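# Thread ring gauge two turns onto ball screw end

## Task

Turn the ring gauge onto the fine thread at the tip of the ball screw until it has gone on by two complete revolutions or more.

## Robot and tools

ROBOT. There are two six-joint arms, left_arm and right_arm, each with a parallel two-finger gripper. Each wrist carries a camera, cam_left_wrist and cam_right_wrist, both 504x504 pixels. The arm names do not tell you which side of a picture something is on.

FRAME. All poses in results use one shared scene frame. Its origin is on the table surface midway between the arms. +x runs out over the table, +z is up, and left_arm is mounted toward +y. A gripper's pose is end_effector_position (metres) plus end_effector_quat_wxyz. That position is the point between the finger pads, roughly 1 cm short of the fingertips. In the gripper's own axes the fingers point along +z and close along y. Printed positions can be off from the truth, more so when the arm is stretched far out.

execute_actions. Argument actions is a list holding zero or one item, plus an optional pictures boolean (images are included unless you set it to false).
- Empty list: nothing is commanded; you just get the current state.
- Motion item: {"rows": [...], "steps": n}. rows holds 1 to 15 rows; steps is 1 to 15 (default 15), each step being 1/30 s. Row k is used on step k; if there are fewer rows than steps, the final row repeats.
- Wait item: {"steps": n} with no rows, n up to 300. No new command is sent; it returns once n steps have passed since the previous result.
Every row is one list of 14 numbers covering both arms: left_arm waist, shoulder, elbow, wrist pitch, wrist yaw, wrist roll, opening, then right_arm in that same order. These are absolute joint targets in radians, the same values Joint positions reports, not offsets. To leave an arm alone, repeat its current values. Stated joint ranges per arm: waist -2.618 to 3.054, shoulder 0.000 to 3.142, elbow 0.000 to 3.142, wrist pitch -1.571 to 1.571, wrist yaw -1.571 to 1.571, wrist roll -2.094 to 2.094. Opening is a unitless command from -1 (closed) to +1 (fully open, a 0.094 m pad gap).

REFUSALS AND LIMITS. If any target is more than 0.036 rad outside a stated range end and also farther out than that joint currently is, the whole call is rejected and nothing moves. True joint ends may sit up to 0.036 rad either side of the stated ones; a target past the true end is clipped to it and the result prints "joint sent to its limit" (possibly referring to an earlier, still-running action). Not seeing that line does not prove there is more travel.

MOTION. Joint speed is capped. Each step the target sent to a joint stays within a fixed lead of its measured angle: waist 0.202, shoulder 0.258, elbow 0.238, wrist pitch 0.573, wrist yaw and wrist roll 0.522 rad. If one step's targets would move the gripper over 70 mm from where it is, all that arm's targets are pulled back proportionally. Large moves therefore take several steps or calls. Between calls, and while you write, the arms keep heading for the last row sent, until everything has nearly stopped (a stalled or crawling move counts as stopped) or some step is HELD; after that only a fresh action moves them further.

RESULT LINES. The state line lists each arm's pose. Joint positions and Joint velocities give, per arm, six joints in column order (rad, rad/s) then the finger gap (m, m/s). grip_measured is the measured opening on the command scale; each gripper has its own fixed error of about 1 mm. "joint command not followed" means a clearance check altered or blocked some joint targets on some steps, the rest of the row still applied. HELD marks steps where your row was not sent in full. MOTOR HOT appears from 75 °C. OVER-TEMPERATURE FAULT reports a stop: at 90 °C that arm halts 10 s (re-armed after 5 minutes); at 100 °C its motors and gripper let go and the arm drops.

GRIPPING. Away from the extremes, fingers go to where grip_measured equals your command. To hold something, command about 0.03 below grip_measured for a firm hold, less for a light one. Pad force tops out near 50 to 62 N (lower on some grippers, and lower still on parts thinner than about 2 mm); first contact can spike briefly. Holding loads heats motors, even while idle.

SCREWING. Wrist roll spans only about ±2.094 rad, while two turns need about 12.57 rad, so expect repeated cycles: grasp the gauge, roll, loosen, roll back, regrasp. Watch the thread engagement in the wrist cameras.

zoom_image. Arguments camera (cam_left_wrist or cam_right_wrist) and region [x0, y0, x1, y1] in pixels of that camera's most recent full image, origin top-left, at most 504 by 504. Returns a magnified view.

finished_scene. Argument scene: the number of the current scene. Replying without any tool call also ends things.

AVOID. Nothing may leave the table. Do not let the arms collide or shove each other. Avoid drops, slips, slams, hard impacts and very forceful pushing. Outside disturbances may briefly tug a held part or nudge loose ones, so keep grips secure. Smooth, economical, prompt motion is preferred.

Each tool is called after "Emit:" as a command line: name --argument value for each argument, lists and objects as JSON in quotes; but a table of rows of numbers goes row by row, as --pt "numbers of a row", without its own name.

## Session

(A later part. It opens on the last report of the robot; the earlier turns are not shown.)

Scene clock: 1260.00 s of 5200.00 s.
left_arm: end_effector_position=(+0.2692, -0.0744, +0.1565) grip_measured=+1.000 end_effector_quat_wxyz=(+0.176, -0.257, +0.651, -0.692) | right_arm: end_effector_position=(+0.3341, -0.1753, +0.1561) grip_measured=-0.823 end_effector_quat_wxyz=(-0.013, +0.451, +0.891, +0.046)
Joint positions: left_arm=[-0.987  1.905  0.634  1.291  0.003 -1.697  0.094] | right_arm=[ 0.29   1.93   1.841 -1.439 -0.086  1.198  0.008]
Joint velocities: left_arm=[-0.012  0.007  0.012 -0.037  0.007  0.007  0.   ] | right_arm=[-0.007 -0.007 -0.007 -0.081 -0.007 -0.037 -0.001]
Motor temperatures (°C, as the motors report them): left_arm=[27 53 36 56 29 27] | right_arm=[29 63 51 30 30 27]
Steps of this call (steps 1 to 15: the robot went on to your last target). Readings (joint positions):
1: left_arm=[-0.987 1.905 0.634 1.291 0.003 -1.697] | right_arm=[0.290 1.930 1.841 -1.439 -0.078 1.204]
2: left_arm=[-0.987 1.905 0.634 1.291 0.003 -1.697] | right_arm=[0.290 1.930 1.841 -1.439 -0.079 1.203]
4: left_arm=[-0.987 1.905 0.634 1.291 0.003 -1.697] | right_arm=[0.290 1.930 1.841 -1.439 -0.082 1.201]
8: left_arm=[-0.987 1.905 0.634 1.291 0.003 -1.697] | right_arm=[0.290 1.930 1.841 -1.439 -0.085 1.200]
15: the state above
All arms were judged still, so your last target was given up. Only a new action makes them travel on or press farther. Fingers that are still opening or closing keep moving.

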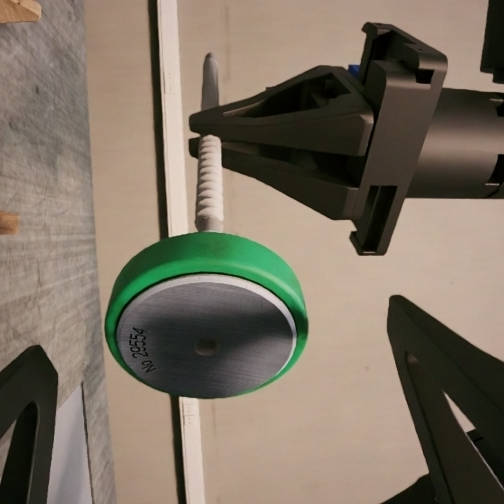

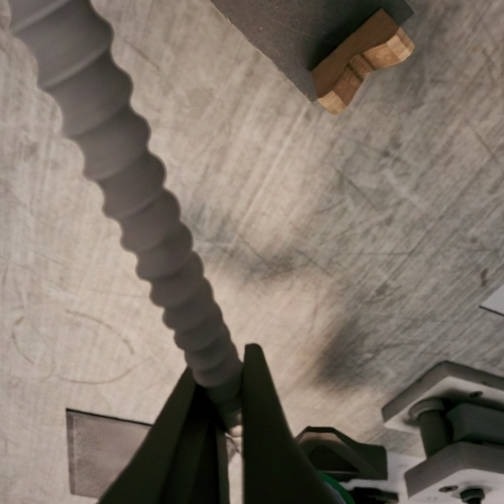

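Emit:
execute_actions --actions '[{"rows":[[-0.985,1.875,0.64,1.298,0.003,-1.7,1.0,0.281,1.915,1.865,-1.445,-0.116,1.190,-0.88],[-0.982,1.875,0.64,1.296,0.003,-1.7,1.0,0.280,1.915,1.865,-1.445,-0.119,1.188,-0.88],[-0.979,1.875,0.64,1.294,0.003,-1.7,1.0,0.279,1.915,1.865,-1.445,-0.122,1.186,-0.88],[-0.976,1.875,0.64,1.294,0.003,-1.7,1.0,0.278,1.915,1.865,-1.445,-0.124,1.184,-0.88],[-0.974,1.875,0.64,1.294,0.003,-1.7,1.0,0.277,1.915,1.865,-1.445,-0.126,1.182,-0.88],[-0.972,1.875,0.64,1.294,0.003,-1.7,1.0,0.277,1.915,1.865,-1.445,-0.126,1.182,-0.88],[-0.970,1.875,0.64,1.294,0.003,-1.7,1.0,0.277,1.915,1.865,-1.445,-0.126,1.182,-0.88],[-0.968,1.875,0.64,1.294,0.003,-1.7,1.0,0.277,1.915,1.865,-1.445,-0.126,1.182,-0.88]],"steps":15}]'

Scene clock: 1271.23 s of 5200.00 s.
left_arm: end_effector_position=(+0.2742, -0.0707, +0.1565) grip_measured=+1.000 end_effector_quat_wxyz=(+0.180, -0.261, +0.650, -0.691) | right_arm: end_effector_position=(+0.3335, -0.1731, +0.1563) grip_measured=-0.823 end_effector_quat_wxyz=(-0.017, +0.448, +0.893, +0.051)
Joint positions: left_arm=[-0.974  1.905  0.634  1.291  0.003 -1.697  0.094] | right_arm=[ 0.29   1.93   1.841 -1.439 -0.099  1.191  0.008]
Joint velocities: left_arm=[-0.002  0.007  0.002 -0.066 -0.037 -0.051  0.   ] | right_arm=[ 0.007 -0.007  0.002  0.007  0.051  0.051 -0.   ]
Motor temperatures (°C, as the motors report them): left_arm=[27 53 36 55 29 27] | right_arm=[29 63 51 30 30 27]
Steps of this call (steps 1 to 90: nothing new was sent; then 7.73 s passed at rest; steps 91 to 105: all 15 steps of this action). Readings (joint positions):
91: left_arm=[-0.987 1.905 0.634 1.291 0.003 -1.697] | right_arm=[0.290 1.930 1.841 -1.439 -0.087 1.198]
92: left_arm=[-0.987 1.905 0.634 1.291 0.003 -1.697] | right_arm=[0.290 1.930 1.841 -1.439 -0.087 1.198]
94: left_arm=[-0.987 1.905 0.634 1.291 0.003 -1.697] | right_arm=[0.290 1.930 1.841 -1.439 -0.091 1.196]
98: left_arm=[-0.980 1.905 0.634 1.291 0.003 -1.697] | right_arm=[0.290 1.930 1.841 -1.439 -0.096 1.193]
105: the state above

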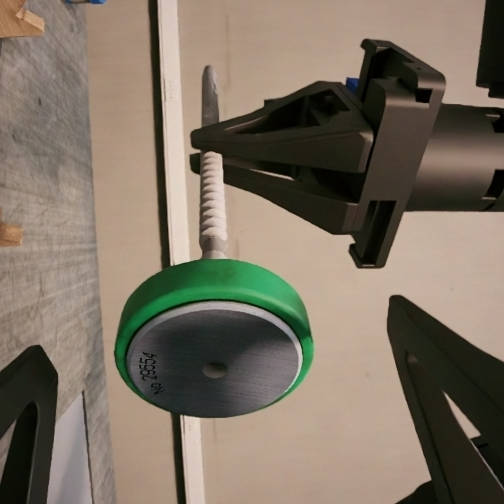

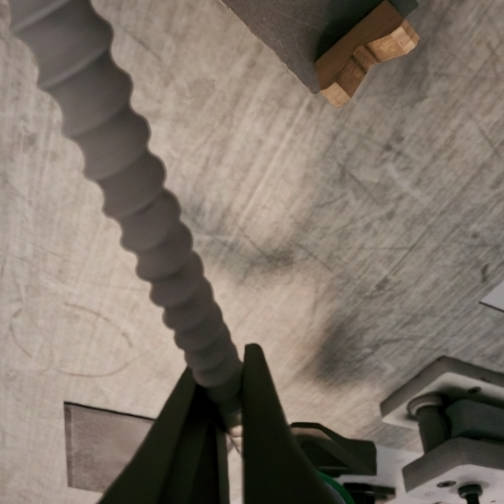

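Emit:
execute_actions --actions '[{"rows":[[-0.968,1.875,0.64,1.294,0.003,-0.13,1.0,0.277,1.915,1.865,-1.445,-0.120,1.200,-0.88]],"steps":15}]' --pictures false

Emit:
execute_actions --actions '[{"steps":12}]'

Scene clock: 1274.43 s of 5200.00 s.
left_arm: end_effector_position=(+0.2742, -0.0707, +0.1565) grip_measured=+1.000 end_effector_quat_wxyz=(+0.573, +0.204, +0.670, -0.426) | right_arm: end_effector_position=(+0.3335, -0.1730, +0.1563) grip_measured=-0.823 end_effector_quat_wxyz=(-0.017, +0.447, +0.893, +0.051)
Joint positions: left_arm=[-0.974  1.905  0.634  1.291  0.003 -0.344  0.094] | right_arm=[ 0.29   1.93   1.841 -1.439 -0.099  1.19   0.008]
Joint velocities: left_arm=[-0.007  0.012  0.017 -0.037  0.081  1.297  0.   ] | right_arm=[-0.002 -0.002 -0.002 -0.095 -0.081 -0.007 -0.001]
Motor temperatures (°C, as the motors report them): left_arm=[27 53 36 55 29 27] | right_arm=[29 63 51 30 30 27]
Steps of this call (steps 1 to 15: the robot went on to your last target; steps 16 to 81: nothing new was sent; steps 82 to 96: all 15 steps of this action). Readings (joint positions):
82: left_arm=[-0.974 1.905 0.634 1.291 0.003 -1.617] | right_arm=[0.290 1.930 1.841 -1.439 -0.099 1.190]
83: left_arm=[-0.974 1.905 0.634 1.291 0.003 -1.518] | right_arm=[0.290 1.930 1.841 -1.439 -0.099 1.190]
85: left_arm=[-0.974 1.905 0.634 1.291 0.003 -1.322] | right_arm=[0.290 1.930 1.841 -1.439 -0.099 1.190]
89: left_arm=[-0.974 1.905 0.634 1.291 0.003 -0.930] | right_arm=[0.290 1.930 1.841 -1.439 -0.099 1.190]
96: the state above

Scene clock: 1274.83 s of 5200.00 s.
left_arm: end_effector_position=(+0.2742, -0.0707, +0.1565) grip_measured=+1.000 end_effector_quat_wxyz=(+0.611, +0.266, +0.648, -0.370) | right_arm: end_effector_position=(+0.3335, -0.1730, +0.1563) grip_measured=-0.823 end_effector_quat_wxyz=(-0.017, +0.447, +0.893, +0.051)
Joint positions: left_arm=[-0.974  1.905  0.634  1.291  0.003 -0.154  0.094] | right_arm=[ 0.29   1.93   1.841 -1.439 -0.099  1.19   0.008]
Joint velocities: left_arm=[-0.017  0.002  0.017  0.007 -0.081  0.11   0.   ] | right_arm=[-0.012 -0.012 -0.012  0.037 -0.007 -0.007 -0.001]
Motor temperatures (°C, as the motors report them): left_arm=[27 53 36 55 29 27] | right_arm=[29 63 51 30 30 27]
Steps of this call (steps 1 to 12: the robot went on to your last target). Readings (joint positions):
1: left_arm=[-0.974 1.905 0.634 1.291 0.003 -0.303] | right_arm=[0.290 1.930 1.841 -1.439 -0.099 1.190]
2: left_arm=[-0.974 1.905 0.634 1.291 0.003 -0.270] | right_arm=[0.290 1.930 1.841 -1.439 -0.099 1.190]
4: left_arm=[-0.974 1.905 0.634 1.291 0.003 -0.223] | right_arm=[0.290 1.930 1.841 -1.439 -0.099 1.190]
8: left_arm=[-0.974 1.905 0.634 1.291 0.003 -0.174] | right_arm=[0.290 1.930 1.841 -1.439 -0.099 1.190]
12: the state above

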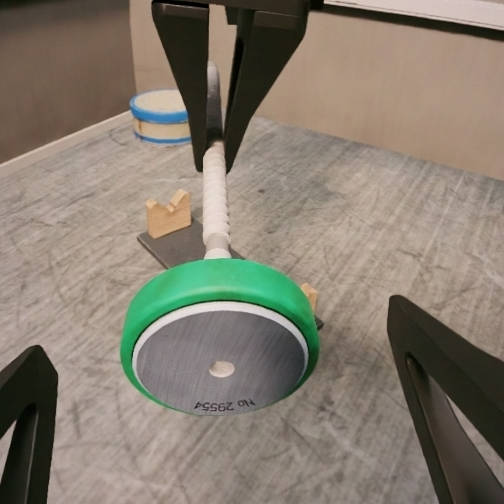

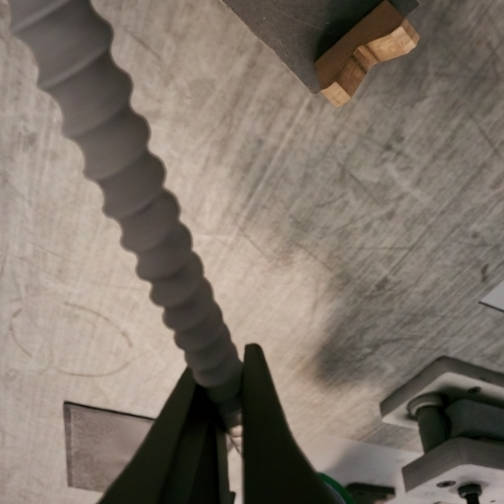

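Emit:
execute_actions --actions '[{"rows":[[-0.968,1.875,0.64,1.294,0.003,-0.13,1.0,0.285,1.915,1.865,-1.445,-0.115,1.203,-0.88],[-0.968,1.875,0.64,1.294,0.003,-0.13,1.0,0.285,1.915,1.865,-1.445,-0.115,1.206,-0.88],[-0.968,1.875,0.64,1.294,0.003,-0.13,1.0,0.285,1.915,1.865,-1.445,-0.115,1.209,-0.88],[-0.968,1.875,0.64,1.294,0.003,-0.13,1.0,0.285,1.915,1.865,-1.445,-0.115,1.211,-0.88]],"steps":15}]'

Scene clock: 1280.20 s of 5200.00 s.
left_arm: end_effector_position=(+0.2742, -0.0707, +0.1565) grip_measured=+1.000 end_effector_quat_wxyz=(+0.613, +0.271, +0.646, -0.365) | right_arm: end_effector_position=(+0.3335, -0.1730, +0.1563) grip_measured=-0.823 end_effector_quat_wxyz=(-0.017, +0.451, +0.891, +0.051)
Joint positions: left_arm=[-0.974  1.905  0.634  1.291  0.003 -0.14   0.094] | right_arm=[ 0.29   1.93   1.841 -1.439 -0.099  1.2    0.008]
Joint velocities: left_arm=[ 0.007 -0.012  0.017 -0.051 -0.022  0.022  0.   ] | right_arm=[0.012 0.012 0.002 0.007 0.007 0.007 0.001]
Motor temperatures (°C, as the motors report them): left_arm=[27 54 36 55 29 27] | right_arm=[29 63 51 30 30 27]
Steps of this call (steps 1 to 30: the robot went on to your last target; steps 31 to 90: nothing new was sent; then 1.87 s passed at rest; steps 91 to 105: all 15 steps of this action). Readings (joint positions):
91: left_arm=[-0.974 1.905 0.634 1.291 0.003 -0.140] | right_arm=[0.290 1.930 1.841 -1.439 -0.099 1.190]
92: left_arm=[-0.974 1.905 0.634 1.291 0.003 -0.140] | right_arm=[0.290 1.930 1.841 -1.439 -0.099 1.191]
94: left_arm=[-0.974 1.905 0.634 1.291 0.003 -0.140] | right_arm=[0.290 1.930 1.841 -1.439 -0.099 1.194]
98: left_arm=[-0.974 1.905 0.634 1.291 0.003 -0.140] | right_arm=[0.290 1.930 1.841 -1.439 -0.099 1.198]
105: the state above

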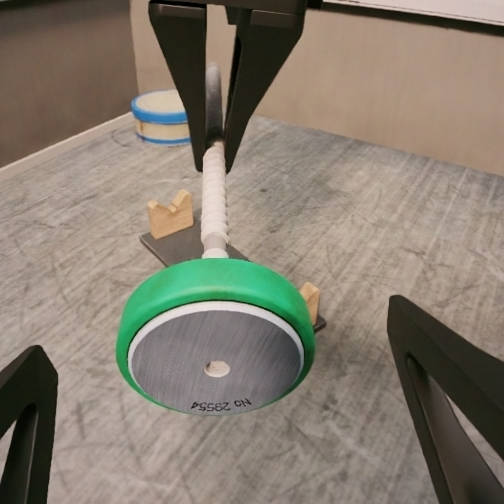

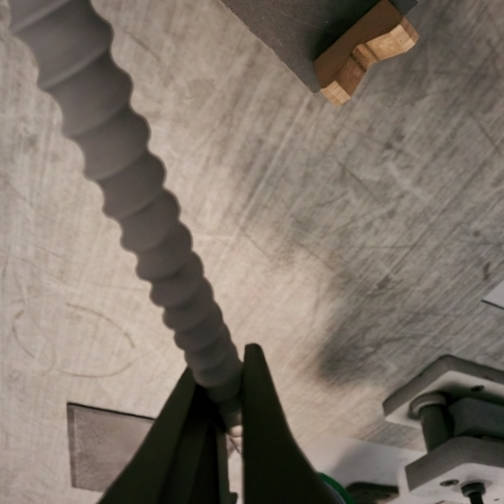

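Emit:
execute_actions --actions '[{"rows":[[-0.978,1.875,0.64,1.294,0.003,-0.13,1.0,0.285,1.915,1.865,-1.445,-0.115,1.195,-0.88],[-0.981,1.875,0.64,1.294,0.003,-0.13,1.0,0.285,1.915,1.865,-1.445,-0.115,1.189,-0.88],[-0.983,1.875,0.64,1.294,0.003,-0.13,1.0,0.285,1.915,1.865,-1.445,-0.115,1.185,-0.88],[-0.985,1.875,0.64,1.294,0.003,-0.13,1.0,0.285,1.915,1.865,-1.445,-0.115,1.182,-0.88],[-0.986,1.875,0.64,1.294,0.003,-0.13,1.0,0.285,1.915,1.865,-1.445,-0.115,1.180,-0.88]],"steps":15}]'

Scene clock: 1294.03 s of 5200.00 s.
left_arm: end_effector_position=(+0.2726, -0.0719, +0.1565) grip_measured=+1.000 end_effector_quat_wxyz=(+0.613, +0.272, +0.645, -0.367) | right_arm: end_effector_position=(+0.3335, -0.1730, +0.1563) grip_measured=-0.823 end_effector_quat_wxyz=(-0.017, +0.447, +0.893, +0.051)
Joint positions: left_arm=[-0.979  1.905  0.634  1.291  0.003 -0.14   0.094] | right_arm=[ 0.29   1.93   1.841 -1.439 -0.099  1.189  0.008]
Joint velocities: left_arm=[ 0.002  0.002 -0.022 -0.037 -0.007  0.051  0.   ] | right_arm=[-0.012 -0.007 -0.012  0.022  0.037  0.051  0.   ]
Motor temperatures (°C, as the motors report them): left_arm=[27 54 36 54 29 27] | right_arm=[29 63 51 30 30 27]
Steps of this call (steps 1 to 15: the robot went on to your last target; steps 16 to 90: nothing new was sent; then 10.33 s passed at rest; steps 91 to 105: all 15 steps of this action). Readings (joint positions):
91: left_arm=[-0.974 1.905 0.634 1.291 0.003 -0.140] | right_arm=[0.290 1.930 1.841 -1.439 -0.099 1.200]
92: left_arm=[-0.974 1.905 0.634 1.291 0.003 -0.140] | right_arm=[0.290 1.930 1.841 -1.439 -0.099 1.200]
94: left_arm=[-0.974 1.905 0.634 1.291 0.003 -0.140] | right_arm=[0.290 1.930 1.841 -1.439 -0.099 1.197]
98: left_arm=[-0.978 1.905 0.634 1.291 0.003 -0.140] | right_arm=[0.290 1.930 1.841 -1.439 -0.099 1.192]
105: the state above

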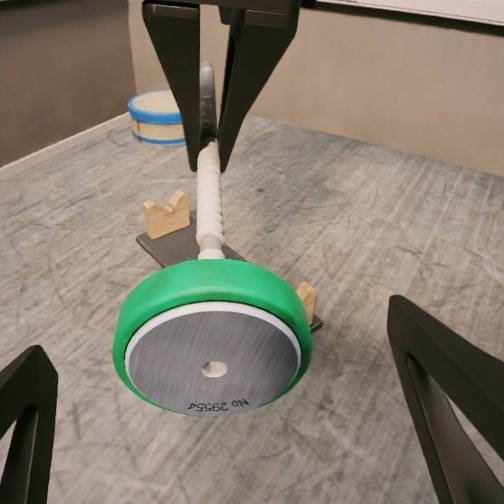

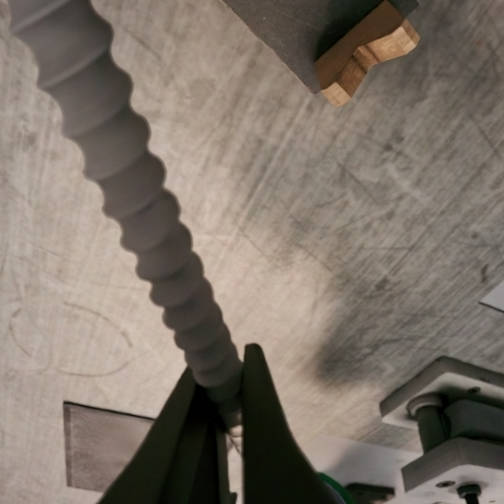

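Emit:
zoom_image --camera "cam_left_wrist" --region '[150,40,290,400]'

Region (150, 40, 290, 400) of cam_left_wrist's 504x504 image, scaled by 1.400, with more detail than that image has.

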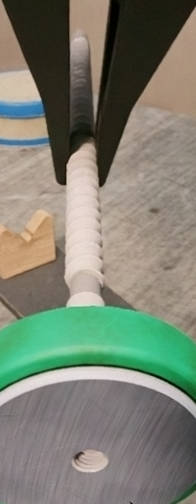

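Emit:
execute_actions --actions '[{"rows":[[-0.976,1.875,0.64,1.294,0.003,-1.7,1.0,0.285,1.915,1.865,-1.445,-0.115,1.185,-0.88],[-0.973,1.875,0.64,1.294,0.003,-1.7,1.0,0.285,1.915,1.865,-1.445,-0.115,1.185,-0.88],[-0.971,1.875,0.64,1.294,0.003,-1.7,1.0,0.285,1.915,1.865,-1.445,-0.115,1.185,-0.88]],"steps":15}]' --pictures false

Emit:
execute_actions --actions '[{"rows":[[-0.971,1.875,0.64,1.294,0.003,-1.7,0.6,0.285,1.915,1.865,-1.445,-0.115,1.185,-0.88],[-0.971,1.875,0.64,1.294,0.003,-1.7,0.45,0.285,1.915,1.865,-1.445,-0.115,1.185,-0.88],[-0.971,1.875,0.64,1.294,0.003,-1.7,0.35,0.285,1.915,1.865,-1.445,-0.115,1.185,-0.88],[-0.971,1.875,0.64,1.294,0.003,-1.7,0.28,0.285,1.915,1.865,-1.445,-0.115,1.185,-0.88],[-0.971,1.875,0.64,1.294,0.003,-1.7,0.22,0.285,1.915,1.865,-1.445,-0.115,1.185,-0.88],[-0.971,1.875,0.64,1.294,0.003,-1.7,0.18,0.285,1.915,1.865,-1.445,-0.115,1.185,-0.88],[-0.971,1.875,0.64,1.294,0.003,-1.7,0.15,0.285,1.915,1.865,-1.445,-0.115,1.185,-0.88],[-0.971,1.875,0.64,1.294,0.003,-1.7,0.12,0.285,1.915,1.865,-1.445,-0.115,1.185,-0.88],[-0.971,1.875,0.64,1.294,0.003,-1.7,0.10,0.285,1.915,1.865,-1.445,-0.115,1.185,-0.88],[-0.971,1.875,0.64,1.294,0.003,-1.7,0.08,0.285,1.915,1.865,-1.445,-0.115,1.185,-0.88],[-0.971,1.875,0.64,1.294,0.003,-1.7,0.05,0.285,1.915,1.865,-1.445,-0.115,1.185,-0.88]],"steps":15}]'

Scene clock: 1303.10 s of 5200.00 s.
left_arm: end_effector_position=(+0.2725, -0.0719, +0.1565) grip_measured=+1.000 end_effector_quat_wxyz=(+0.245, -0.195, +0.672, -0.671) | right_arm: end_effector_position=(+0.3335, -0.1730, +0.1563) grip_measured=-0.823 end_effector_quat_wxyz=(-0.017, +0.446, +0.893, +0.051)
Joint positions: left_arm=[-0.979  1.905  0.634  1.291  0.003 -1.503  0.094] | right_arm=[ 0.29   1.93   1.841 -1.439 -0.099  1.188  0.008]
Joint velocities: left_arm=[-0.017 -0.007  0.007  0.037  0.066 -1.311  0.   ] | right_arm=[ 0.002  0.037 -0.002 -0.037 -0.051 -0.007  0.   ]
Motor temperatures (°C, as the motors report them): left_arm=[27 54 36 54 29 27] | right_arm=[29 63 51 30 30 27]
Steps of this call (steps 1 to 15: the robot went on to your last target; steps 16 to 90: nothing new was sent; then 5.57 s passed at rest; steps 91 to 105: all 15 steps of this action). Readings (joint positions):
91: left_arm=[-0.979 1.905 0.634 1.291 0.003 -0.222] | right_arm=[0.290 1.930 1.841 -1.439 -0.099 1.188]
92: left_arm=[-0.979 1.905 0.634 1.291 0.003 -0.322] | right_arm=[0.290 1.930 1.841 -1.439 -0.099 1.188]
94: left_arm=[-0.979 1.905 0.634 1.291 0.003 -0.521] | right_arm=[0.290 1.930 1.841 -1.439 -0.099 1.188]
98: left_arm=[-0.979 1.905 0.634 1.291 0.003 -0.921] | right_arm=[0.290 1.930 1.841 -1.439 -0.099 1.188]
105: the state above

Scene clock: 1303.60 s of 5200.00 s.
left_arm: end_effector_position=(+0.2725, -0.0719, +0.1565) grip_measured=+0.087 end_effector_quat_wxyz=(+0.181, -0.257, +0.651, -0.691) | right_arm: end_effector_position=(+0.3335, -0.1730, +0.1563) grip_measured=-0.823 end_effector_quat_wxyz=(-0.017, +0.446, +0.893, +0.051)
Joint positions: left_arm=[-0.979  1.905  0.634  1.291  0.003 -1.689  0.051] | right_arm=[ 0.29   1.93   1.841 -1.439 -0.099  1.188  0.008]
Joint velocities: left_arm=[-0.002 -0.012 -0.012 -0.007 -0.037  0.022  0.   ] | right_arm=[-0.007  0.017 -0.007 -0.037 -0.051  0.051  0.   ]
Motor temperatures (°C, as the motors report them): left_arm=[27 54 36 54 29 27] | right_arm=[29 63 51 30 30 27]
Steps of this call (steps 1 to 15: all 15 steps of this action). Readings (joint positions):
1: left_arm=[-0.979 1.905 0.634 1.291 0.003 -1.542] | right_arm=[0.290 1.930 1.841 -1.439 -0.099 1.188]
2: left_arm=[-0.979 1.905 0.634 1.291 0.003 -1.573] | right_arm=[0.290 1.930 1.841 -1.439 -0.099 1.188]
4: left_arm=[-0.979 1.905 0.634 1.291 0.003 -1.617] | right_arm=[0.290 1.930 1.841 -1.439 -0.099 1.188]
8: left_arm=[-0.979 1.905 0.634 1.291 0.003 -1.664] | right_arm=[0.290 1.930 1.841 -1.439 -0.099 1.188]
15: the state above

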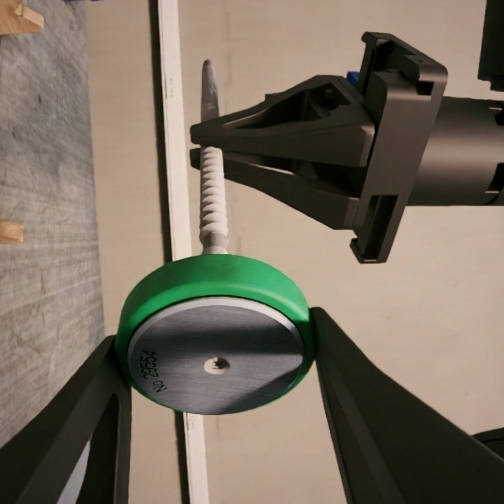

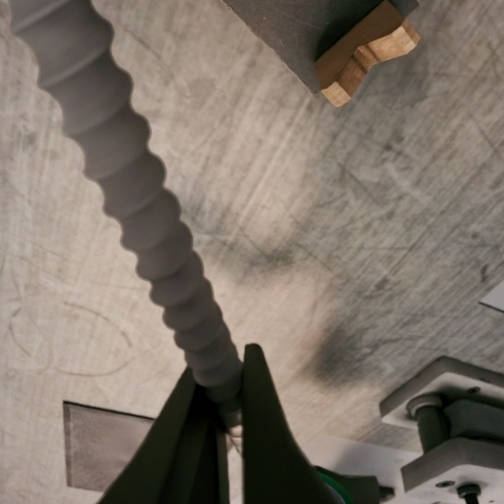

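Emit:
execute_actions --actions '[{"rows":[[-0.972,1.875,0.64,1.30,0.003,-1.7,0.05,0.292,1.915,1.865,-1.445,-0.118,1.190,-0.88],[-0.972,1.875,0.64,1.30,0.003,-1.7,0.05,0.295,1.915,1.865,-1.445,-0.120,1.192,-0.88],[-0.972,1.875,0.64,1.30,0.003,-1.7,0.05,0.298,1.915,1.865,-1.445,-0.122,1.194,-0.88],[-0.972,1.875,0.64,1.30,0.003,-1.7,0.05,0.300,1.915,1.865,-1.445,-0.122,1.196,-0.88],[-0.972,1.875,0.64,1.30,0.003,-1.7,0.05,0.302,1.915,1.865,-1.445,-0.122,1.198,-0.88],[-0.972,1.875,0.64,1.30,0.003,-1.7,0.05,0.304,1.915,1.865,-1.445,-0.122,1.198,-0.88],[-0.972,1.875,0.64,1.30,0.003,-1.7,0.05,0.306,1.915,1.865,-1.445,-0.122,1.198,-0.88]],"steps":15}]' --pictures false

Scene clock: 1308.07 s of 5200.00 s.
left_arm: end_effector_position=(+0.2725, -0.0719, +0.1565) grip_measured=+0.087 end_effector_quat_wxyz=(+0.179, -0.259, +0.651, -0.691) | right_arm: end_effector_position=(+0.3335, -0.1727, +0.1563) grip_measured=-0.823 end_effector_quat_wxyz=(-0.017, +0.446, +0.894, +0.051)
Joint positions: left_arm=[-0.979  1.905  0.634  1.291  0.003 -1.696  0.051] | right_arm=[ 0.291  1.93   1.841 -1.439 -0.098  1.188  0.008]
Joint velocities: left_arm=[-0.002  0.032  0.002 -0.051 -0.081  0.007  0.   ] | right_arm=[-0.007 -0.002 -0.007 -0.022 -0.037 -0.037  0.   ]
Motor temperatures (°C, as the motors report them): left_arm=[27 54 36 53 29 27] | right_arm=[29 63 51 30 30 27]
Steps of this call (steps 1 to 15: the robot went on to your last target; steps 16 to 90: nothing new was sent; then 0.97 s passed at rest; steps 91 to 105: all 15 steps of this action). Readings (joint positions):
91: left_arm=[-0.979 1.905 0.634 1.291 0.003 -1.696] | right_arm=[0.290 1.930 1.841 -1.439 -0.099 1.188]
92: left_arm=[-0.979 1.905 0.634 1.291 0.003 -1.696] | right_arm=[0.290 1.930 1.841 -1.439 -0.099 1.188]
94: left_arm=[-0.979 1.905 0.634 1.291 0.003 -1.696] | right_arm=[0.290 1.930 1.841 -1.439 -0.100 1.188]
98: left_arm=[-0.979 1.905 0.634 1.291 0.003 -1.696] | right_arm=[0.291 1.930 1.841 -1.439 -0.099 1.188]
105: the state above

Emit:
execute_actions --actions '[{"rows":[[-0.972,1.875,0.64,1.305,0.003,-1.6,0.05,0.304,1.915,1.865,-1.445,-0.125,1.196,-0.88],[-0.972,1.875,0.64,1.305,0.003,-1.5,0.05,0.304,1.915,1.865,-1.445,-0.125,1.196,-0.88],[-0.972,1.875,0.64,1.305,0.003,-1.35,0.05,0.304,1.915,1.865,-1.445,-0.125,1.196,-0.88],[-0.972,1.875,0.64,1.305,0.003,1.2,0.05,0.304,1.915,1.865,-1.445,-0.125,1.196,-0.88]],"steps":15}]' --pictures false

Emit:
execute_actions --actions '[{"steps":28}]'

Scene clock: 1312.73 s of 5200.00 s.
left_arm: end_effector_position=(+0.2727, -0.0718, +0.1565) grip_measured=+0.087 end_effector_quat_wxyz=(+0.553, +0.176, +0.678, -0.451) | right_arm: end_effector_position=(+0.3335, -0.1727, +0.1563) grip_measured=-0.823 end_effector_quat_wxyz=(-0.017, +0.446, +0.894, +0.051)
Joint positions: left_arm=[-0.979  1.905  0.634  1.291  0.002 -0.431  0.051] | right_arm=[ 0.291  1.93   1.841 -1.439 -0.098  1.188  0.008]
Joint velocities: left_arm=[-0.027 -0.007  0.042  0.051 -0.037  2.806  0.   ] | right_arm=[-0.012 -0.007 -0.017 -0.051 -0.095 -0.022 -0.   ]
Motor temperatures (°C, as the motors report them): left_arm=[27 54 36 53 29 27] | right_arm=[29 63 51 30 30 27]
Steps of this call (steps 1 to 15: the robot went on to your last target; steps 16 to 90: nothing new was sent; then 1.17 s passed at rest; steps 91 to 105: all 15 steps of this action). Readings (joint positions):
91: left_arm=[-0.979 1.905 0.634 1.291 0.003 -1.683] | right_arm=[0.291 1.930 1.841 -1.439 -0.098 1.188]
92: left_arm=[-0.979 1.905 0.634 1.291 0.003 -1.654] | right_arm=[0.291 1.930 1.841 -1.439 -0.098 1.188]
94: left_arm=[-0.979 1.905 0.634 1.291 0.003 -1.512] | right_arm=[0.291 1.930 1.841 -1.439 -0.098 1.188]
98: left_arm=[-0.979 1.905 0.634 1.291 0.003 -1.119] | right_arm=[0.291 1.930 1.841 -1.439 -0.098 1.188]
105: the state above

Scene clock: 1313.67 s of 5200.00 s.
left_arm: end_effector_position=(+0.2732, -0.0714, +0.1565) grip_measured=+0.087 end_effector_quat_wxyz=(+0.708, +0.610, +0.343, +0.089) | right_arm: end_effector_position=(+0.3333, -0.1726, +0.1563) grip_measured=-0.823 end_effector_quat_wxyz=(-0.017, +0.446, +0.894, +0.051)
Joint positions: left_arm=[-0.979  1.905  0.634  1.291 -0.001  1.184  0.051] | right_arm=[ 0.291  1.93   1.841 -1.439 -0.099  1.188  0.008]
Joint velocities: left_arm=[-0.002  0.012 -0.022 -0.007  0.007  0.007  0.   ] | right_arm=[-0.007 -0.007 -0.007 -0.022  0.037 -0.095 -0.001]
Motor temperatures (°C, as the motors report them): left_arm=[27 54 36 53 29 27] | right_arm=[29 63 51 30 30 27]
Steps of this call (steps 1 to 28: the robot went on to your last target). Readings (joint positions):
1: left_arm=[-0.979 1.905 0.634 1.291 0.002 -0.331] | right_arm=[0.291 1.930 1.841 -1.439 -0.098 1.188]
2: left_arm=[-0.979 1.905 0.634 1.291 0.002 -0.233] | right_arm=[0.291 1.930 1.841 -1.439 -0.098 1.188]
4: left_arm=[-0.979 1.905 0.634 1.291 0.001 -0.035] | right_arm=[0.291 1.930 1.841 -1.439 -0.099 1.188]
8: left_arm=[-0.979 1.905 0.634 1.291 -0.000 0.363] | right_arm=[0.291 1.930 1.841 -1.439 -0.099 1.188]
28: the state above

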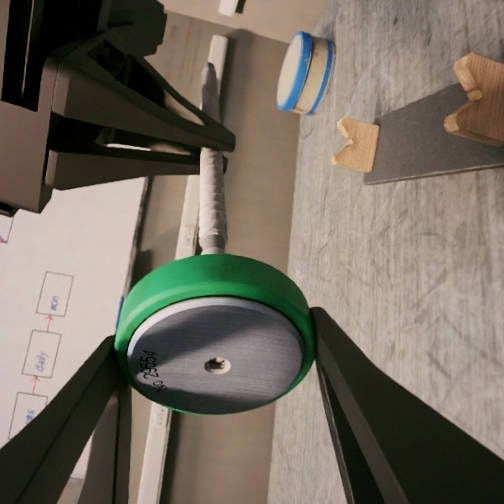

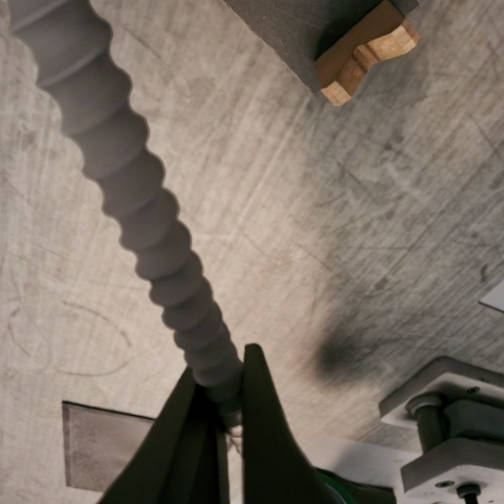

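Emit:
execute_actions --actions '[{"rows":[[-0.974,1.875,0.64,1.296,0.003,1.2,0.05,0.296,1.915,1.865,-1.445,-0.115,1.192,-0.88],[-0.974,1.875,0.64,1.294,0.003,1.2,0.05,0.296,1.915,1.865,-1.445,-0.115,1.192,-0.88],[-0.974,1.875,0.64,1.294,0.003,1.2,0.07,0.296,1.915,1.865,-1.445,-0.115,1.192,-0.88],[-0.974,1.875,0.64,1.294,0.003,1.2,0.10,0.296,1.915,1.865,-1.445,-0.115,1.192,-0.88],[-0.974,1.875,0.64,1.294,0.003,1.2,0.15,0.296,1.915,1.865,-1.445,-0.115,1.192,-0.88],[-0.974,1.875,0.64,1.294,0.003,1.2,0.3,0.296,1.915,1.865,-1.445,-0.115,1.192,-0.88],[-0.974,1.875,0.64,1.294,0.003,1.2,0.7,0.296,1.915,1.865,-1.445,-0.115,1.192,-0.88]],"steps":10}]' --pictures false

Emit:
execute_actions --actions '[{"rows":[[-0.974,1.875,0.64,1.294,0.003,-1.72,0.7,0.296,1.915,1.865,-1.445,-0.115,1.192,-0.88]],"steps":15}]' --pictures false

Emit:
execute_actions --actions '[{"steps":22}]'

Scene clock: 1317.97 s of 5200.00 s.
left_arm: end_effector_position=(+0.2732, -0.0714, +0.1565) grip_measured=+0.695 end_effector_quat_wxyz=(+0.708, +0.612, +0.339, +0.093) | right_arm: end_effector_position=(+0.3333, -0.1727, +0.1563) grip_measured=-0.823 end_effector_quat_wxyz=(-0.017, +0.446, +0.894, +0.051)
Joint positions: left_arm=[-0.979  1.905  0.634  1.291 -0.001  1.196  0.08 ] | right_arm=[ 0.291  1.93   1.841 -1.439 -0.099  1.188  0.008]
Joint velocities: left_arm=[-0.027 -0.002 -0.007 -0.066  0.007 -0.022  0.007] | right_arm=[-0.007  0.007 -0.007 -0.051  0.007  0.037 -0.   ]
Motor temperatures (°C, as the motors report them): left_arm=[27 54 36 53 29 27] | right_arm=[29 63 51 30 30 27]
Steps of this call (steps 1 to 30: the robot went on to your last target; steps 31 to 90: nothing new was sent; then 0.97 s passed at rest; steps 91 to 100: all 10 steps of this action). Readings (joint positions):
91: left_arm=[-0.979 1.905 0.634 1.291 -0.001 1.195] | right_arm=[0.291 1.930 1.841 -1.439 -0.099 1.188]
92: left_arm=[-0.979 1.905 0.634 1.291 -0.001 1.195] | right_arm=[0.291 1.930 1.841 -1.439 -0.099 1.188]
94: left_arm=[-0.979 1.905 0.634 1.291 -0.001 1.196] | right_arm=[0.291 1.930 1.841 -1.439 -0.099 1.188]
98: left_arm=[-0.979 1.905 0.634 1.291 -0.001 1.196] | right_arm=[0.291 1.930 1.841 -1.439 -0.099 1.188]
100: the state above

Scene clock: 1318.47 s of 5200.00 s.
left_arm: end_effector_position=(+0.2732, -0.0714, +0.1565) grip_measured=+0.699 end_effector_quat_wxyz=(+0.589, +0.230, +0.661, -0.403) | right_arm: end_effector_position=(+0.3333, -0.1727, +0.1563) grip_measured=-0.823 end_effector_quat_wxyz=(-0.017, +0.446, +0.894, +0.051)
Joint positions: left_arm=[-0.979  1.905  0.634  1.291 -0.001 -0.266  0.08 ] | right_arm=[ 0.291  1.93   1.841 -1.439 -0.099  1.188  0.008]
Joint velocities: left_arm=[ 0.027 -0.017 -0.002 -0.066 -0.022 -2.777 -0.   ] | right_arm=[ 0.002  0.002 -0.012 -0.022 -0.022  0.066  0.001]
Motor temperatures (°C, as the motors report them): left_arm=[27 54 36 53 29 27] | right_arm=[29 63 51 30 30 27]
Steps of this call (steps 1 to 15: all 15 steps of this action). Readings (joint positions):
1: left_arm=[-0.979 1.905 0.634 1.291 -0.001 1.115] | right_arm=[0.291 1.930 1.841 -1.439 -0.099 1.188]
2: left_arm=[-0.979 1.905 0.634 1.291 -0.001 1.016] | right_arm=[0.291 1.930 1.841 -1.439 -0.099 1.188]
4: left_arm=[-0.979 1.905 0.634 1.291 -0.001 0.820] | right_arm=[0.291 1.930 1.841 -1.439 -0.099 1.188]
8: left_arm=[-0.979 1.905 0.634 1.291 -0.001 0.427] | right_arm=[0.291 1.930 1.841 -1.439 -0.099 1.188]
15: the state above

Scene clock: 1319.20 s of 5200.00 s.
left_arm: end_effector_position=(+0.2732, -0.0714, +0.1565) grip_measured=+0.699 end_effector_quat_wxyz=(+0.184, -0.257, +0.651, -0.690) | right_arm: end_effector_position=(+0.3333, -0.1727, +0.1563) grip_measured=-0.823 end_effector_quat_wxyz=(-0.017, +0.446, +0.894, +0.051)
Joint positions: left_arm=[-0.979  1.905  0.634  1.291 -0.001 -1.686  0.08 ] | right_arm=[ 0.291  1.93   1.841 -1.439 -0.099  1.188  0.008]
Joint velocities: left_arm=[-0.032 -0.027 -0.012  0.022  0.037 -0.3   -0.001] | right_arm=[-0.012 -0.007  0.002 -0.037 -0.007 -0.007  0.   ]
Motor temperatures (°C, as the motors report them): left_arm=[27 54 36 53 29 27] | right_arm=[29 63 51 30 30 27]
Steps of this call (steps 1 to 22: the robot went on to your last target). Readings (joint positions):
1: left_arm=[-0.979 1.905 0.634 1.291 -0.001 -0.365] | right_arm=[0.291 1.930 1.841 -1.439 -0.099 1.188]
2: left_arm=[-0.979 1.905 0.634 1.291 -0.001 -0.465] | right_arm=[0.291 1.930 1.841 -1.439 -0.099 1.188]
4: left_arm=[-0.979 1.905 0.634 1.291 -0.001 -0.664] | right_arm=[0.291 1.930 1.841 -1.439 -0.099 1.188]
8: left_arm=[-0.979 1.905 0.634 1.291 -0.001 -1.065] | right_arm=[0.291 1.930 1.841 -1.439 -0.099 1.188]
22: the state above

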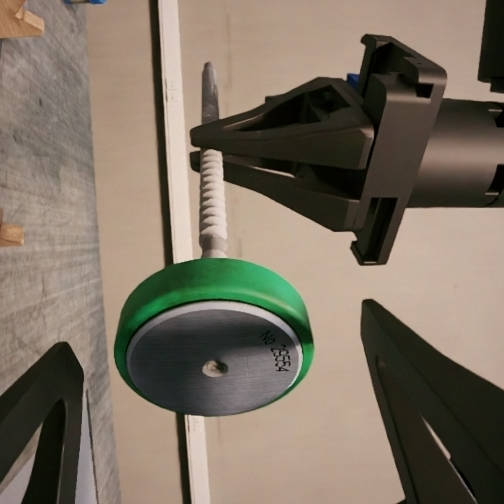

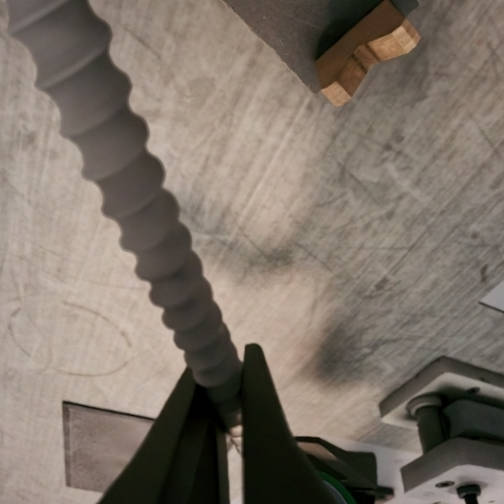

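Emit:
execute_actions --actions '[{"rows":[[-0.972,1.875,0.64,1.294,0.003,-1.72,0.4,0.296,1.915,1.865,-1.445,-0.115,1.192,-0.88],[-0.972,1.875,0.64,1.294,0.003,-1.72,0.28,0.296,1.915,1.865,-1.445,-0.115,1.192,-0.88],[-0.972,1.875,0.64,1.294,0.003,-1.72,0.2,0.296,1.915,1.865,-1.445,-0.115,1.192,-0.88],[-0.972,1.875,0.64,1.294,0.003,-1.72,0.15,0.296,1.915,1.865,-1.445,-0.115,1.192,-0.88],[-0.972,1.875,0.64,1.294,0.003,-1.72,0.12,0.296,1.915,1.865,-1.445,-0.115,1.192,-0.88],[-0.972,1.875,0.64,1.294,0.003,-1.72,0.09,0.296,1.915,1.865,-1.445,-0.115,1.192,-0.88],[-0.972,1.875,0.64,1.294,0.003,-1.72,0.05,0.298,1.915,1.865,-1.445,-0.118,1.192,-0.88],[-0.972,1.875,0.64,1.298,0.003,-1.72,0.05,0.301,1.915,1.865,-1.445,-0.122,1.194,-0.88],[-0.972,1.875,0.64,1.302,0.003,-1.72,0.05,0.304,1.915,1.865,-1.445,-0.125,1.196,-0.88],[-0.972,1.875,0.64,1.305,0.003,-1.72,0.05,0.306,1.915,1.865,-1.445,-0.128,1.196,-0.88],[-0.972,1.875,0.64,1.305,0.003,-1.6,0.05,0.306,1.915,1.865,-1.445,-0.128,1.196,-0.88],[-0.972,1.875,0.64,1.305,0.003,-1.5,0.05,0.306,1.915,1.865,-1.445,-0.128,1.196,-0.88],[-0.972,1.875,0.64,1.305,0.003,-1.35,0.05,0.306,1.915,1.865,-1.445,-0.128,1.196,-0.88],[-0.972,1.875,0.64,1.305,0.003,1.2,0.05,0.306,1.915,1.865,-1.445,-0.128,1.196,-0.88]],"steps":15}]' --pictures false

Emit:
execute_actions --actions '[{"steps":36}]' --pictures false

Emit:
execute_actions --actions '[{"rows":[[-0.974,1.875,0.64,1.296,0.003,1.2,0.05,0.296,1.915,1.865,-1.445,-0.115,1.192,-0.88],[-0.974,1.875,0.64,1.294,0.003,1.2,0.05,0.296,1.915,1.865,-1.445,-0.115,1.192,-0.88],[-0.974,1.875,0.64,1.294,0.003,1.2,0.07,0.296,1.915,1.865,-1.445,-0.115,1.192,-0.88],[-0.974,1.875,0.64,1.294,0.003,1.2,0.10,0.296,1.915,1.865,-1.445,-0.115,1.192,-0.88],[-0.974,1.875,0.64,1.294,0.003,1.2,0.15,0.296,1.915,1.865,-1.445,-0.115,1.192,-0.88],[-0.974,1.875,0.64,1.294,0.003,1.2,0.3,0.296,1.915,1.865,-1.445,-0.115,1.192,-0.88],[-0.974,1.875,0.64,1.294,0.003,1.2,0.7,0.296,1.915,1.865,-1.445,-0.115,1.192,-0.88]],"steps":10}]' --pictures false

Emit:
execute_actions --actions '[{"rows":[[-0.974,1.875,0.64,1.294,0.003,-1.72,0.7,0.296,1.915,1.865,-1.445,-0.115,1.192,-0.88]],"steps":15}]' --pictures false

Emit:
execute_actions --actions '[{"steps":22}]'

Scene clock: 1331.43 s of 5200.00 s.
left_arm: end_effector_position=(+0.2732, -0.0714, +0.1565) grip_measured=+0.086 end_effector_quat_wxyz=(+0.272, -0.170, +0.679, -0.660) | right_arm: end_effector_position=(+0.3332, -0.1723, +0.1563) grip_measured=-0.823 end_effector_quat_wxyz=(-0.017, +0.445, +0.894, +0.051)
Joint positions: left_arm=[-0.979  1.905  0.634  1.291 -0.001 -1.424  0.051] | right_arm=[ 0.292  1.93   1.841 -1.439 -0.099  1.188  0.008]
Joint velocities: left_arm=[ 0.002  0.012 -0.012  0.007 -0.051  2.762 -0.   ] | right_arm=[-0.007  0.012  0.007  0.051 -0.051 -0.037  0.001]
Motor temperatures (°C, as the motors report them): left_arm=[27 54 36 53 29 27] | right_arm=[29 63 51 30 30 27]
Steps of this call (steps 1 to 30: the robot went on to your last target; steps 31 to 90: nothing new was sent; then 8.73 s passed at rest; steps 91 to 105: all 15 steps of this action). Readings (joint positions):
91: left_arm=[-0.979 1.905 0.634 1.291 -0.001 -1.717] | right_arm=[0.291 1.930 1.841 -1.439 -0.099 1.188]
92: left_arm=[-0.979 1.905 0.634 1.291 -0.001 -1.717] | right_arm=[0.291 1.930 1.841 -1.439 -0.099 1.188]
94: left_arm=[-0.979 1.905 0.634 1.291 -0.001 -1.717] | right_arm=[0.291 1.930 1.841 -1.439 -0.099 1.188]
98: left_arm=[-0.979 1.905 0.634 1.291 -0.001 -1.717] | right_arm=[0.291 1.930 1.841 -1.439 -0.099 1.188]
105: the state above

Scene clock: 1332.63 s of 5200.00 s.
left_arm: end_effector_position=(+0.2731, -0.0715, +0.1571) grip_measured=+0.086 end_effector_quat_wxyz=(+0.710, +0.608, +0.345, +0.086) | right_arm: end_effector_position=(+0.3332, -0.1720, +0.1564) grip_measured=-0.823 end_effector_quat_wxyz=(-0.017, +0.446, +0.893, +0.052)
Joint positions: left_arm=[-0.979  1.905  0.634  1.293 -0.001  1.176  0.051] | right_arm=[ 0.292  1.93   1.841 -1.439 -0.101  1.189  0.008]
Joint velocities: left_arm=[-0.007  0.017  0.012 -0.037 -0.022  0.154 -0.001] | right_arm=[-0.017  0.007  0.002  0.095 -0.037  0.007 -0.   ]
Motor temperatures (°C, as the motors report them): left_arm=[27 54 36 53 29 27] | right_arm=[29 63 51 30 30 27]
Steps of this call (steps 1 to 36: the robot went on to your last target). Readings (joint positions):
1: left_arm=[-0.979 1.905 0.634 1.291 -0.001 -1.327] | right_arm=[0.292 1.930 1.841 -1.439 -0.099 1.188]
2: left_arm=[-0.979 1.905 0.634 1.291 -0.001 -1.229] | right_arm=[0.292 1.930 1.841 -1.439 -0.099 1.188]
4: left_arm=[-0.979 1.905 0.634 1.291 -0.001 -1.033] | right_arm=[0.292 1.930 1.841 -1.439 -0.099 1.188]
8: left_arm=[-0.979 1.905 0.634 1.291 -0.001 -0.640] | right_arm=[0.292 1.930 1.841 -1.439 -0.099 1.188]
36: the state above

Scene clock: 1332.97 s of 5200.00 s.
left_arm: end_effector_position=(+0.2730, -0.0715, +0.1571) grip_measured=+0.695 end_effector_quat_wxyz=(+0.709, +0.612, +0.339, +0.092) | right_arm: end_effector_position=(+0.3333, -0.1721, +0.1563) grip_measured=-0.823 end_effector_quat_wxyz=(-0.017, +0.446, +0.893, +0.052)
Joint positions: left_arm=[-0.979  1.905  0.634  1.293 -0.     1.194  0.08 ] | right_arm=[ 0.292  1.93   1.841 -1.439 -0.101  1.189  0.008]
Joint velocities: left_arm=[-0.022  0.017  0.002  0.007  0.066 -0.037  0.007] | right_arm=[-0.002  0.022 -0.017  0.007 -0.081  0.11  -0.   ]
Motor temperatures (°C, as the motors report them): left_arm=[27 54 36 53 29 27] | right_arm=[29 63 51 30 30 27]
Steps of this call (steps 1 to 10: all 10 steps of this action). Readings (joint positions):
1: left_arm=[-0.979 1.905 0.634 1.293 -0.001 1.180] | right_arm=[0.292 1.930 1.841 -1.439 -0.101 1.189]
2: left_arm=[-0.979 1.905 0.634 1.293 -0.001 1.183] | right_arm=[0.292 1.930 1.841 -1.439 -0.101 1.189]
4: left_arm=[-0.979 1.905 0.634 1.293 -0.001 1.187] | right_arm=[0.292 1.930 1.841 -1.439 -0.101 1.189]
8: left_arm=[-0.979 1.905 0.634 1.293 -0.000 1.193] | right_arm=[0.292 1.930 1.841 -1.439 -0.101 1.189]
10: the state above

Scene clock: 1333.47 s of 5200.00 s.
left_arm: end_effector_position=(+0.2730, -0.0715, +0.1570) grip_measured=+0.699 end_effector_quat_wxyz=(+0.589, +0.229, +0.661, -0.405) | right_arm: end_effector_position=(+0.3333, -0.1721, +0.1563) grip_measured=-0.823 end_effector_quat_wxyz=(-0.017, +0.446, +0.893, +0.052)
Joint positions: left_arm=[-0.979  1.905  0.634  1.293 -0.    -0.268  0.08 ] | right_arm=[ 0.292  1.93   1.841 -1.439 -0.101  1.189  0.008]
Joint velocities: left_arm=[-0.012 -0.002  0.007 -0.007  0.007 -2.85  -0.001] | right_arm=[ 0.002  0.007 -0.012 -0.007  0.007 -0.022 -0.001]
Motor temperatures (°C, as the motors report them): left_arm=[27 54 36 53 29 27] | right_arm=[29 63 51 30 30 27]
Steps of this call (steps 1 to 15: all 15 steps of this action). Readings (joint positions):
1: left_arm=[-0.979 1.905 0.634 1.293 -0.000 1.113] | right_arm=[0.292 1.930 1.841 -1.439 -0.101 1.189]
2: left_arm=[-0.979 1.905 0.634 1.293 -0.000 1.014] | right_arm=[0.292 1.930 1.841 -1.439 -0.101 1.189]
4: left_arm=[-0.979 1.905 0.634 1.293 -0.000 0.818] | right_arm=[0.292 1.930 1.841 -1.439 -0.101 1.189]
8: left_arm=[-0.979 1.905 0.634 1.293 -0.000 0.425] | right_arm=[0.292 1.930 1.841 -1.439 -0.101 1.189]
15: the state above

Scene clock: 1334.20 s of 5200.00 s.
left_arm: end_effector_position=(+0.2730, -0.0715, +0.1570) grip_measured=+0.699 end_effector_quat_wxyz=(+0.184, -0.256, +0.651, -0.691) | right_arm: end_effector_position=(+0.3333, -0.1721, +0.1563) grip_measured=-0.823 end_effector_quat_wxyz=(-0.017, +0.446, +0.893, +0.052)
Joint positions: left_arm=[-0.979  1.905  0.634  1.293 -0.    -1.686  0.08 ] | right_arm=[ 0.292  1.93   1.841 -1.439 -0.101  1.189  0.008]
Joint velocities: left_arm=[-0.002  0.002  0.002 -0.022 -0.022 -0.212  0.001] | right_arm=[-0.002  0.012  0.007  0.051 -0.037  0.037 -0.001]
Motor temperatures (°C, as the motors report them): left_arm=[27 54 36 53 29 27] | right_arm=[29 63 51 30 30 27]
Steps of this call (steps 1 to 22: the robot went on to your last target). Readings (joint positions):
1: left_arm=[-0.979 1.905 0.634 1.293 -0.000 -0.368] | right_arm=[0.292 1.930 1.841 -1.439 -0.101 1.189]
2: left_arm=[-0.979 1.905 0.634 1.293 -0.000 -0.467] | right_arm=[0.292 1.930 1.841 -1.439 -0.101 1.189]
4: left_arm=[-0.979 1.905 0.634 1.293 -0.000 -0.666] | right_arm=[0.292 1.930 1.841 -1.439 -0.101 1.189]
8: left_arm=[-0.979 1.905 0.634 1.293 -0.000 -1.067] | right_arm=[0.292 1.930 1.841 -1.439 -0.101 1.189]
22: the state above

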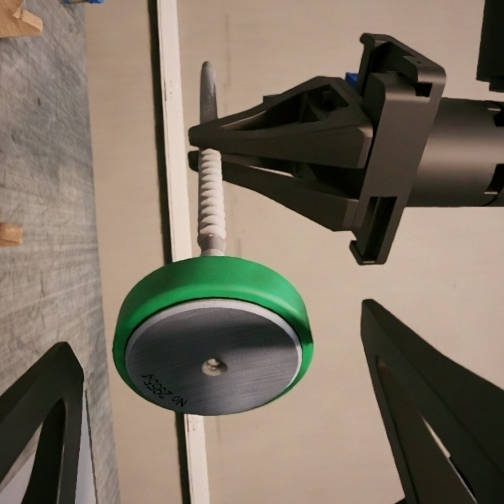

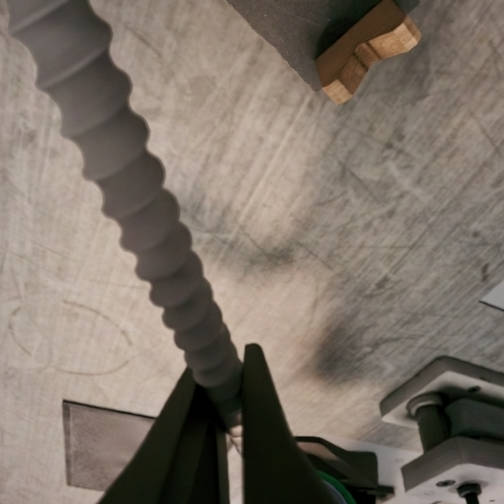

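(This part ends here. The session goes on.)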